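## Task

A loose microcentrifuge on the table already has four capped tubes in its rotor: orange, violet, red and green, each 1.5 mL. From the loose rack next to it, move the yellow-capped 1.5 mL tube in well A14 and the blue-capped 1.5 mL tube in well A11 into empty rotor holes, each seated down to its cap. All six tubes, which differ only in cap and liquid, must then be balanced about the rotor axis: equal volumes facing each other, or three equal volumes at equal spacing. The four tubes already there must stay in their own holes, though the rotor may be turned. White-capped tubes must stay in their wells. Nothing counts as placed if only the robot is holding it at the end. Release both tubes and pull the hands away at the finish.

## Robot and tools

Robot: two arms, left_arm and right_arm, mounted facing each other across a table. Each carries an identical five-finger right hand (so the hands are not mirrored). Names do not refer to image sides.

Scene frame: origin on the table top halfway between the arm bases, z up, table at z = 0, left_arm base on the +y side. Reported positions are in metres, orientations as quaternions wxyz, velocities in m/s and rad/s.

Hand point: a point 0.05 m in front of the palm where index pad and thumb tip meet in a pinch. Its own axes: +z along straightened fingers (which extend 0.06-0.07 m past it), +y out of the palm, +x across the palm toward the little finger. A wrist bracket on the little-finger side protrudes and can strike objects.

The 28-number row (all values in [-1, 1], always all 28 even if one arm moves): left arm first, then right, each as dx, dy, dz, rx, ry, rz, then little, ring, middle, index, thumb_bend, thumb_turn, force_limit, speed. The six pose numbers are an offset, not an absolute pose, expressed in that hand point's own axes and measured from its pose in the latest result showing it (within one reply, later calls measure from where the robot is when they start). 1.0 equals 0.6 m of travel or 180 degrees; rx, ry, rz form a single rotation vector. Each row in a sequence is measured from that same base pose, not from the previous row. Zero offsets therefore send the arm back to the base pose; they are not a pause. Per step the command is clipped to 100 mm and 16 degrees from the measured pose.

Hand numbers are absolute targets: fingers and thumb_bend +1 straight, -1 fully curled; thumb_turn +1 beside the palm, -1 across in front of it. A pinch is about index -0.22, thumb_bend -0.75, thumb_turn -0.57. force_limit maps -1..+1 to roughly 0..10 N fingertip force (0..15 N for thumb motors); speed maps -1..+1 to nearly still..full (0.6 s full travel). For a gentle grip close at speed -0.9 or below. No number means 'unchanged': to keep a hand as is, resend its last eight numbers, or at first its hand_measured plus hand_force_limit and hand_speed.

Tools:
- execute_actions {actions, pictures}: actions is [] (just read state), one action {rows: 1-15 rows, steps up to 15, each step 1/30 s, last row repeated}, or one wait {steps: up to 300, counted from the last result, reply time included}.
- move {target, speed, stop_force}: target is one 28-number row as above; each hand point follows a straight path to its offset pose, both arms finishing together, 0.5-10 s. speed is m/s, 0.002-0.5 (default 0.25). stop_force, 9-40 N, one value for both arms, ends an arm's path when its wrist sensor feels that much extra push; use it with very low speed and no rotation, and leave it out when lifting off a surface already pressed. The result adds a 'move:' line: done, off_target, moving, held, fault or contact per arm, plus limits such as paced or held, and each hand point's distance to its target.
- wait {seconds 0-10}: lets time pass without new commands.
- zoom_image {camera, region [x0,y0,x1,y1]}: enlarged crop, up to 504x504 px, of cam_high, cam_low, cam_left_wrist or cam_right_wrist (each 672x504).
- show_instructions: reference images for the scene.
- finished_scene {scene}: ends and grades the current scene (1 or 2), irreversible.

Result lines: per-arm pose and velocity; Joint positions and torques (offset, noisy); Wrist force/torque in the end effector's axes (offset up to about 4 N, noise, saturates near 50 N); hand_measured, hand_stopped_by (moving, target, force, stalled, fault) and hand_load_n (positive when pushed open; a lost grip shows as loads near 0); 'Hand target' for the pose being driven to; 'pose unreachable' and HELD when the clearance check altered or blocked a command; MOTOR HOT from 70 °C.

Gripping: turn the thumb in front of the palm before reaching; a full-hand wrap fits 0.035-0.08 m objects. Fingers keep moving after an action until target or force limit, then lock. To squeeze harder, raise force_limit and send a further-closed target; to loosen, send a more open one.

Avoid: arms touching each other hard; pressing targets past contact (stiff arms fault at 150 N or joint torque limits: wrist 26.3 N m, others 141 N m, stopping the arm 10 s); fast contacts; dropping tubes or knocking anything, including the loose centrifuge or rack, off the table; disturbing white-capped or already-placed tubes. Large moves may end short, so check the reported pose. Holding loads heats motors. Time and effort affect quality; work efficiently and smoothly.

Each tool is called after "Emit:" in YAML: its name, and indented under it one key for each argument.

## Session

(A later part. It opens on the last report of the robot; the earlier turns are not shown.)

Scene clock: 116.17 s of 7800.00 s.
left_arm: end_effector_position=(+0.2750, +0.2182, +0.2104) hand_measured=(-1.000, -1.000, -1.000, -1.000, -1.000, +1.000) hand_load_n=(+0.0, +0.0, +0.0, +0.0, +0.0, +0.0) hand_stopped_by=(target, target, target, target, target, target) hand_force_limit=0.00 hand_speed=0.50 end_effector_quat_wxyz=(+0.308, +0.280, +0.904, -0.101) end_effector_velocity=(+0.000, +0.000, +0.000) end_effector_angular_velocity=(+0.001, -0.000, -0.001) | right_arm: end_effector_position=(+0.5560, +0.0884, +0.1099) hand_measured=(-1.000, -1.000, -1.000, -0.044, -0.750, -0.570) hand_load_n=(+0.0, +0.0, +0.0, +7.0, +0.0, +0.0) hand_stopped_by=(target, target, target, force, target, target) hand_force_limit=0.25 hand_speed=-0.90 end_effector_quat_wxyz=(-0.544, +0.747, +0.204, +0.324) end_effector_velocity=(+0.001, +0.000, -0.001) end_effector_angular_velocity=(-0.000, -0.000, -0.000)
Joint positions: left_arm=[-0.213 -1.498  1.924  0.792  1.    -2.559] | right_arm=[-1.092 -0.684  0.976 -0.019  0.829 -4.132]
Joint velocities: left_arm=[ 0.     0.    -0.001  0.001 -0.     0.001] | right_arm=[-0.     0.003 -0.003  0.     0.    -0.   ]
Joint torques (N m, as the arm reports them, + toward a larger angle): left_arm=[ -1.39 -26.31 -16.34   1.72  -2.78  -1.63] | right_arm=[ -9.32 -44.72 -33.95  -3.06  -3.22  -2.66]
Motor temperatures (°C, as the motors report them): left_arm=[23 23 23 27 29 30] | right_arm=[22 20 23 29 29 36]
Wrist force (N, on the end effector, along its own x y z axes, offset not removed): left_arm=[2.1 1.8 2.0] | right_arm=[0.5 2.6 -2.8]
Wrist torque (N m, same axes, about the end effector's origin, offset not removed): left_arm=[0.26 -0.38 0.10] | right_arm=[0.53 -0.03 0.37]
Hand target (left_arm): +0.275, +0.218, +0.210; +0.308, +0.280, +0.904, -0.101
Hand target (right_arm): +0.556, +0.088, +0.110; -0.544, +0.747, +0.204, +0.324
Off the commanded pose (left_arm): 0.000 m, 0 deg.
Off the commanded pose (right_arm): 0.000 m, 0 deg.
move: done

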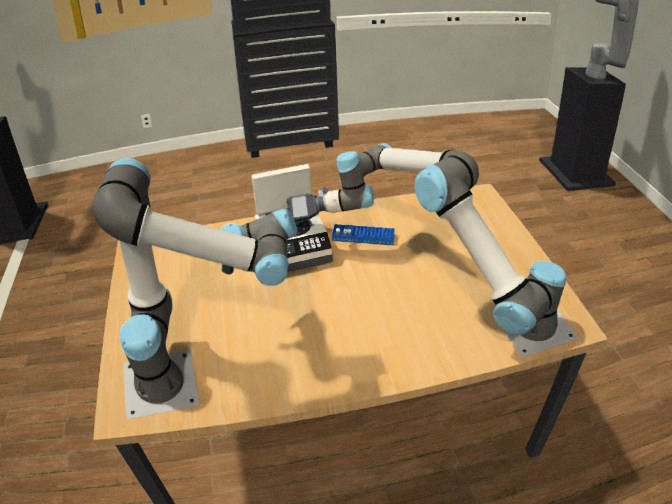

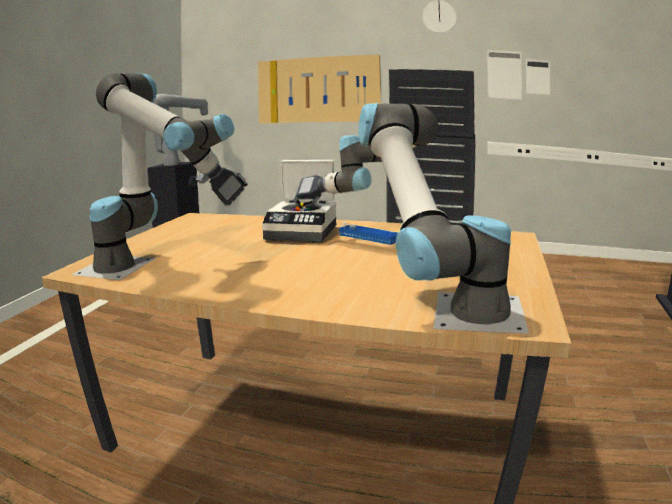

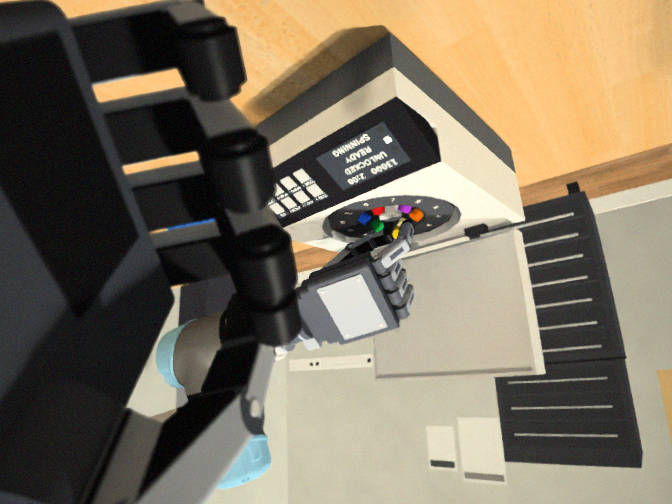

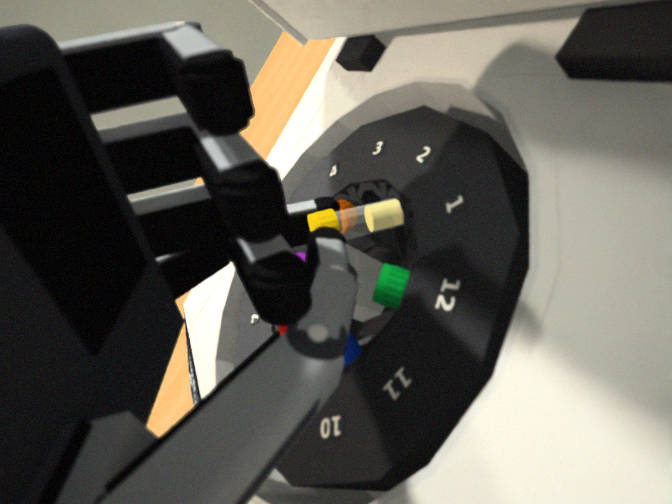

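Emit:
move:
  target: [0,0,0,0,0,0,-1,-1,-1,-1,-1,1,0,0.5, 0,0,0,0,0,0,-1,-1,-1,0.06,-0.75,-0.57,0.25,-0.8]

Emit:
move:
  target: [0,0,0,0,0,0,-1,-1,-1,-1,-1,1,0,0.5, 0,-0.096,-0.029,0,0,0,-1,-1,-1,0.06,-0.75,-0.57,0.25,-0.8]
  speed: 0.06

Emit:
move:
  target: [0.1,0.04,-0.14,0,0,0,-1,-1,-1,-1,-1,1,0,0.5, 0,-0.06,-0.3,0,0,0,-1,-1,-1,0.06,-0.75,-0.57,0.25,-0.8]
  speed: 0.2

Scene clock: 117.83 s of 7800.00 s.
left_arm: end_effector_position=(+0.2750, +0.2182, +0.2104) hand_measured=(-1.000, -1.000, -1.000, -1.000, -1.000, +1.000) hand_load_n=(+0.0, +0.0, +0.0, +0.0, +0.0, +0.0) hand_stopped_by=(target, target, target, target, target, target) hand_force_limit=0.00 hand_speed=0.50 end_effector_quat_wxyz=(+0.308, +0.280, +0.904, -0.101) end_effector_velocity=(-0.000, +0.000, -0.000) end_effector_angular_velocity=(+0.000, +0.001, +0.001) | right_arm: end_effector_position=(+0.5561, +0.0883, +0.1099) hand_measured=(-1.000, -1.000, -1.000, +0.060, -0.750, -0.570) hand_load_n=(+0.0, +0.0, +0.0, +0.0, +0.0, +0.0) hand_stopped_by=(target, target, target, target, target, target) hand_force_limit=0.25 hand_speed=-0.80 end_effector_quat_wxyz=(-0.544, +0.747, +0.204, +0.324) end_effector_velocity=(+0.000, -0.001, -0.000) end_effector_angular_velocity=(-0.000, +0.000, -0.000)
Joint positions: left_arm=[-0.213 -1.498  1.924  0.792  1.    -2.559] | right_arm=[-1.092 -0.684  0.976 -0.019  0.829 -4.133]
Joint velocities: left_arm=[ 0.     0.001  0.     0.     0.    -0.001] | right_arm=[-0.001 -0.     0.001 -0.    -0.001 -0.   ]
Joint torques (N m, as the arm reports them, + toward a larger angle): left_arm=[  0.47 -25.68 -14.97   1.76  -2.91  -1.73] | right_arm=[ -1.21 -57.18  -6.07  -2.59   0.18  -1.8 ]
Motor temperatures (°C, as the motors report them): left_arm=[23 23 23 27 29 30] | right_arm=[22 20 23 29 29 36]
Wrist force (N, on the end effector, along its own x y z axes, offset not removed): left_arm=[3.4 0.5 0.2] | right_arm=[2.9 0.4 -0.6]
Wrist torque (N m, same axes, about the end effector's origin, offset not removed): left_arm=[-0.03 -0.40 0.20] | right_arm=[0.09 -0.37 0.38]
Hand target (left_arm): +0.275, +0.218, +0.210; +0.308, +0.280, +0.904, -0.101
Hand target (right_arm): +0.556, +0.088, +0.110; -0.544, +0.747, +0.204, +0.324
Off the commanded pose (left_arm): 0.000 m, 0 deg.
Off the commanded pose (right_arm): 0.000 m, 0 deg.
move: done

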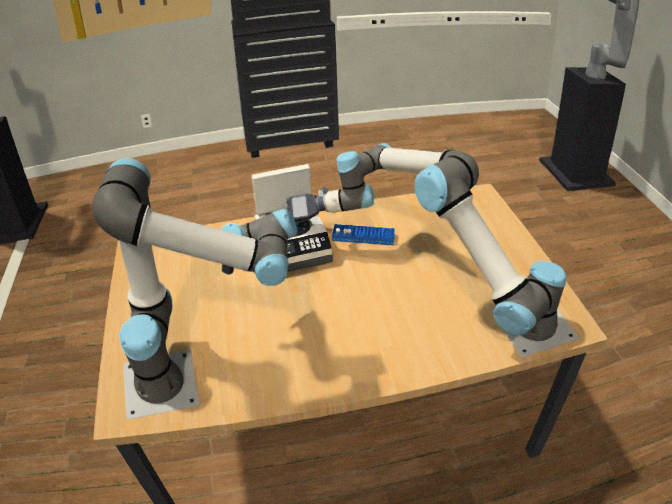

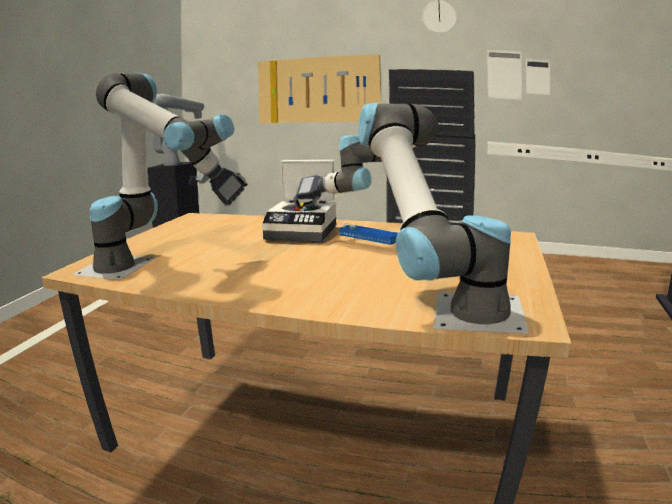

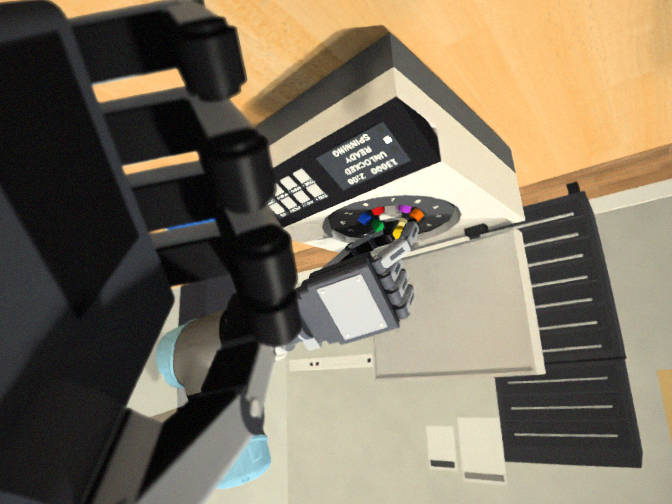

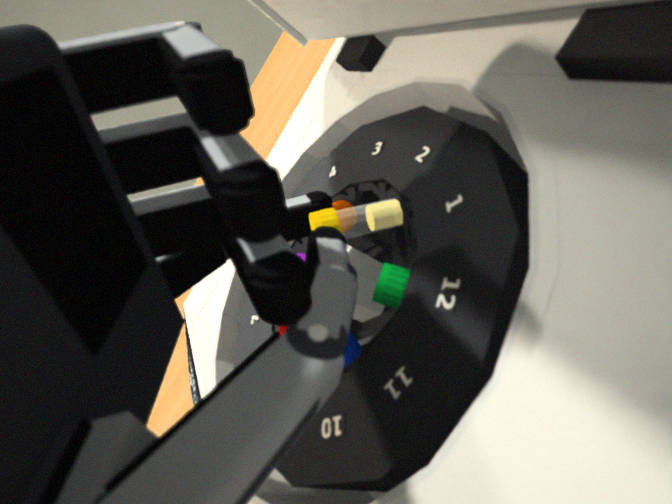

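Scene clock: 119.23 s of 7800.00 s.
left_arm: end_effector_position=(+0.2750, +0.2182, +0.2104) hand_measured=(-1.000, -1.000, -1.000, -1.000, -1.000, +1.000) hand_load_n=(+0.0, +0.0, +0.0, +0.0, +0.0, +0.0) hand_stopped_by=(target, target, target, target, target, target) hand_force_limit=0.00 hand_speed=0.50 end_effector_quat_wxyz=(+0.308, +0.280, +0.904, -0.101) end_effector_velocity=(+0.000, -0.000, +0.000) end_effector_angular_velocity=(-0.001, -0.000, -0.000) | right_arm: end_effector_position=(+0.5139, +0.0907, +0.1525) hand_measured=(-1.000, -1.000, -1.000, +0.060, -0.750, -0.570) hand_load_n=(+0.0, +0.0, +0.0, +0.0, +0.0, +0.0) hand_stopped_by=(target, target, target, target, target, target) hand_force_limit=0.25 hand_speed=-0.80 end_effector_quat_wxyz=(-0.544, +0.747, +0.204, +0.324) end_effector_velocity=(-0.000, -0.001, +0.001) end_effector_angular_velocity=(-0.000, -0.001, -0.002)
Joint positions: left_arm=[-0.213 -1.498  1.924  0.792  1.    -2.559] | right_arm=[-1.055 -0.798  1.071 -0.009  0.864 -4.119]
Joint velocities: left_arm=[-0.    -0.001 -0.    -0.    -0.     0.   ] | right_arm=[-0.    -0.004  0.003 -0.     0.002  0.   ]
Joint torques (N m, as the arm reports them, + toward a larger angle): left_arm=[ -1.18 -26.43 -15.28   1.7   -2.92  -1.59] | right_arm=[  6.74 -52.81  -5.72   1.56   1.86   2.12]
Motor temperatures (°C, as the motors report them): left_arm=[23 23 23 27 29 30] | right_arm=[22 20 23 29 29 36]
Wrist force (N, on the end effector, along its own x y z axes, offset not removed): left_arm=[0.0 3.3 0.5] | right_arm=[2.6 4.3 -1.6]
Wrist torque (N m, same axes, about the end effector's origin, offset not removed): left_arm=[0.36 -0.05 0.07] | right_arm=[0.62 -0.35 0.35]
Hand target (left_arm): +0.275, +0.218, +0.210; +0.308, +0.280, +0.904, -0.101
Hand target (right_arm): +0.514, +0.091, +0.153; -0.544, +0.747, +0.204, +0.324
Off the commanded pose (left_arm): 0.000 m, 0 deg.
Off the commanded pose (right_arm): 0.000 m, 0 deg.
move: done

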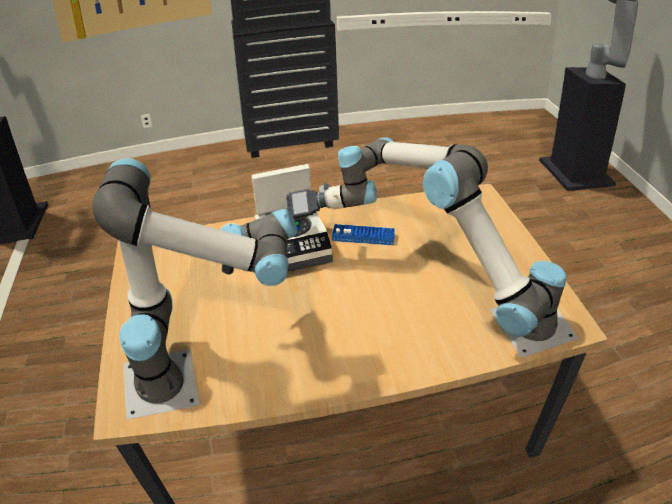

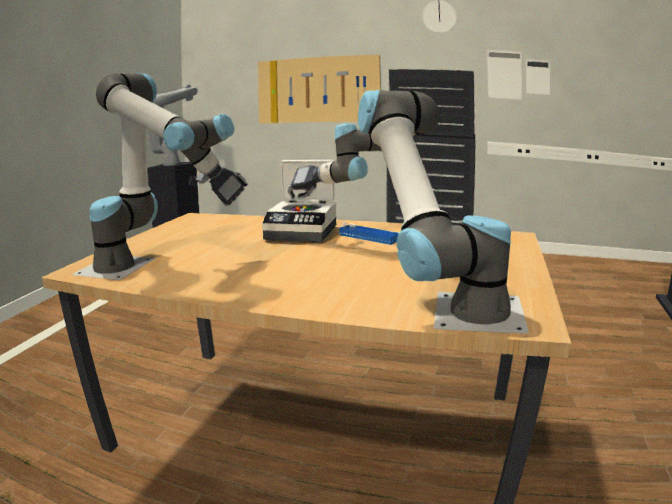

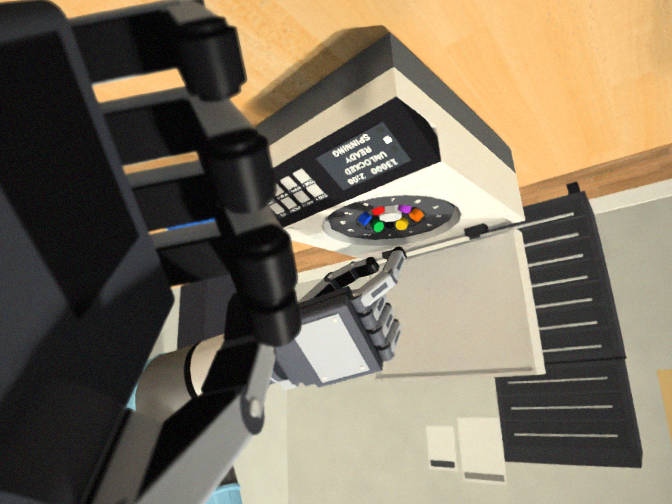

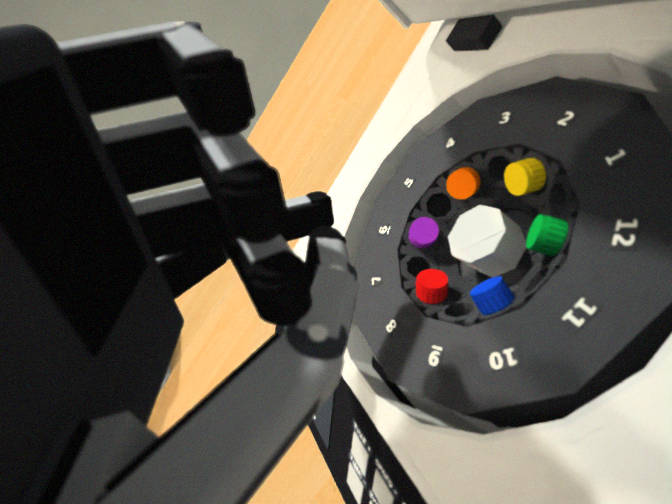

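Scene clock: 120.73 s of 7800.00 s.
left_arm: end_effector_position=(+0.2075, +0.2945, +0.2397) hand_measured=(-1.000, -1.000, -1.000, -1.000, -1.000, +1.000) hand_load_n=(+0.0, +0.0, +0.0, +0.0, +0.0, +0.0) hand_stopped_by=(target, target, target, target, target, target) hand_force_limit=0.00 hand_speed=0.50 end_effector_quat_wxyz=(+0.308, +0.280, +0.904, -0.101) end_effector_velocity=(-0.002, +0.001, +0.000) end_effector_angular_velocity=(+0.000, -0.001, +0.001) | right_arm: end_effector_position=(+0.4430, -0.0673, +0.2127) hand_measured=(-1.000, -1.000, -1.000, +0.060, -0.750, -0.570) hand_load_n=(+0.0, +0.0, +0.0, +0.0, +0.0, +0.0) hand_stopped_by=(target, target, target, target, target, target) hand_force_limit=0.25 hand_speed=-0.80 end_effector_quat_wxyz=(-0.544, +0.747, +0.204, +0.324) end_effector_velocity=(-0.000, -0.002, +0.001) end_effector_angular_velocity=(+0.001, -0.001, +0.000)
Joint positions: left_arm=[-0.573 -1.735  2.135  1.069  0.918 -2.988] | right_arm=[-1.245 -1.206  1.571 -0.044  0.683 -4.198]
Joint velocities: left_arm=[-0.012 -0.002  0.004  0.009 -0.002 -0.016] | right_arm=[-0.003 -0.004  0.003 -0.    -0.003 -0.001]
Joint torques (N m, as the arm reports them, + toward a larger angle): left_arm=[-11.75 -18.23  -7.98   3.61  -3.02  -1.77] | right_arm=[ -8.34 -40.05  -5.65   1.91  -3.21  -2.47]
Motor temperatures (°C, as the motors report them): left_arm=[23 23 23 27 29 30] | right_arm=[22 20 23 29 29 36]
Wrist force (N, on the end effector, along its own x y z axes, offset not removed): left_arm=[-0.1 4.2 1.4] | right_arm=[1.6 3.6 -2.0]
Wrist torque (N m, same axes, about the end effector's origin, offset not removed): left_arm=[0.65 0.04 0.16] | right_arm=[0.65 -0.07 0.34]
Hand target (left_arm): +0.207, +0.295, +0.240; +0.308, +0.280, +0.904, -0.101
Hand target (right_arm): +0.443, -0.067, +0.213; -0.544, +0.747, +0.204, +0.324
Off the commanded pose (left_arm): 0.000 m, 0 deg.
Off the commanded pose (right_arm): 0.000 m, 0 deg.
move: done

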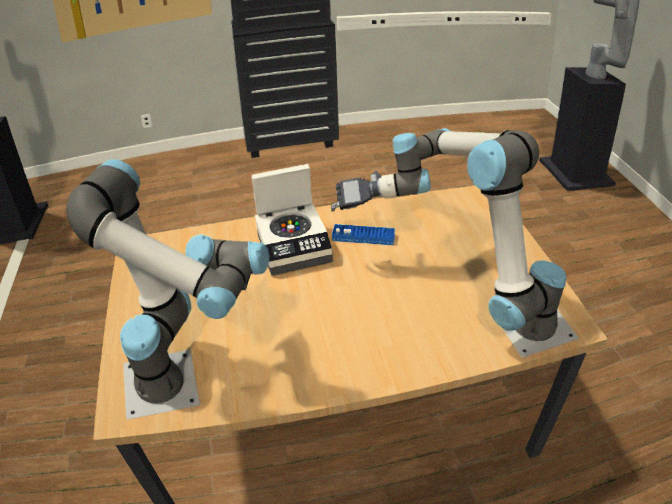

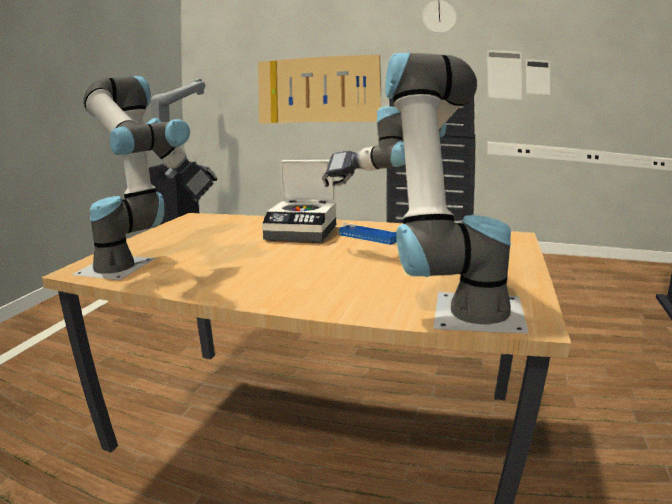

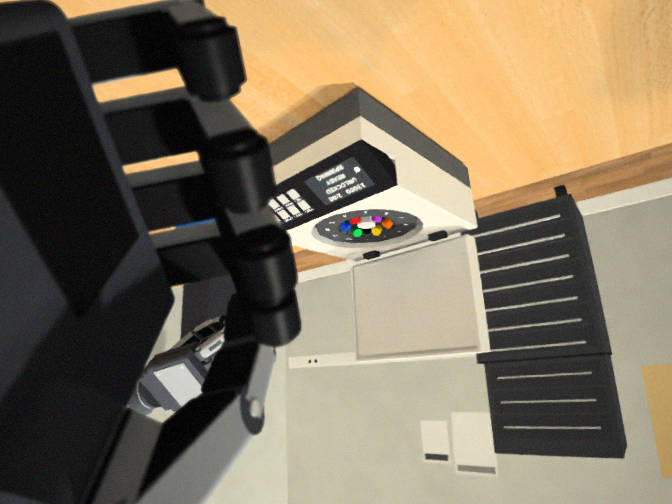

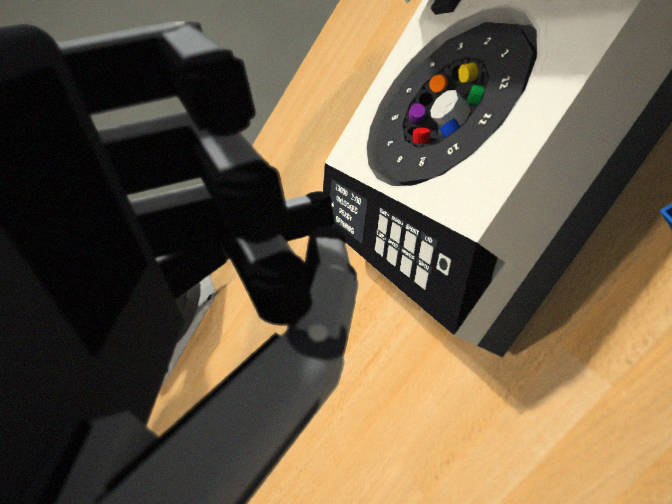

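Emit:
finished_scene:
  scene: 2

The scene is finished: the task was done.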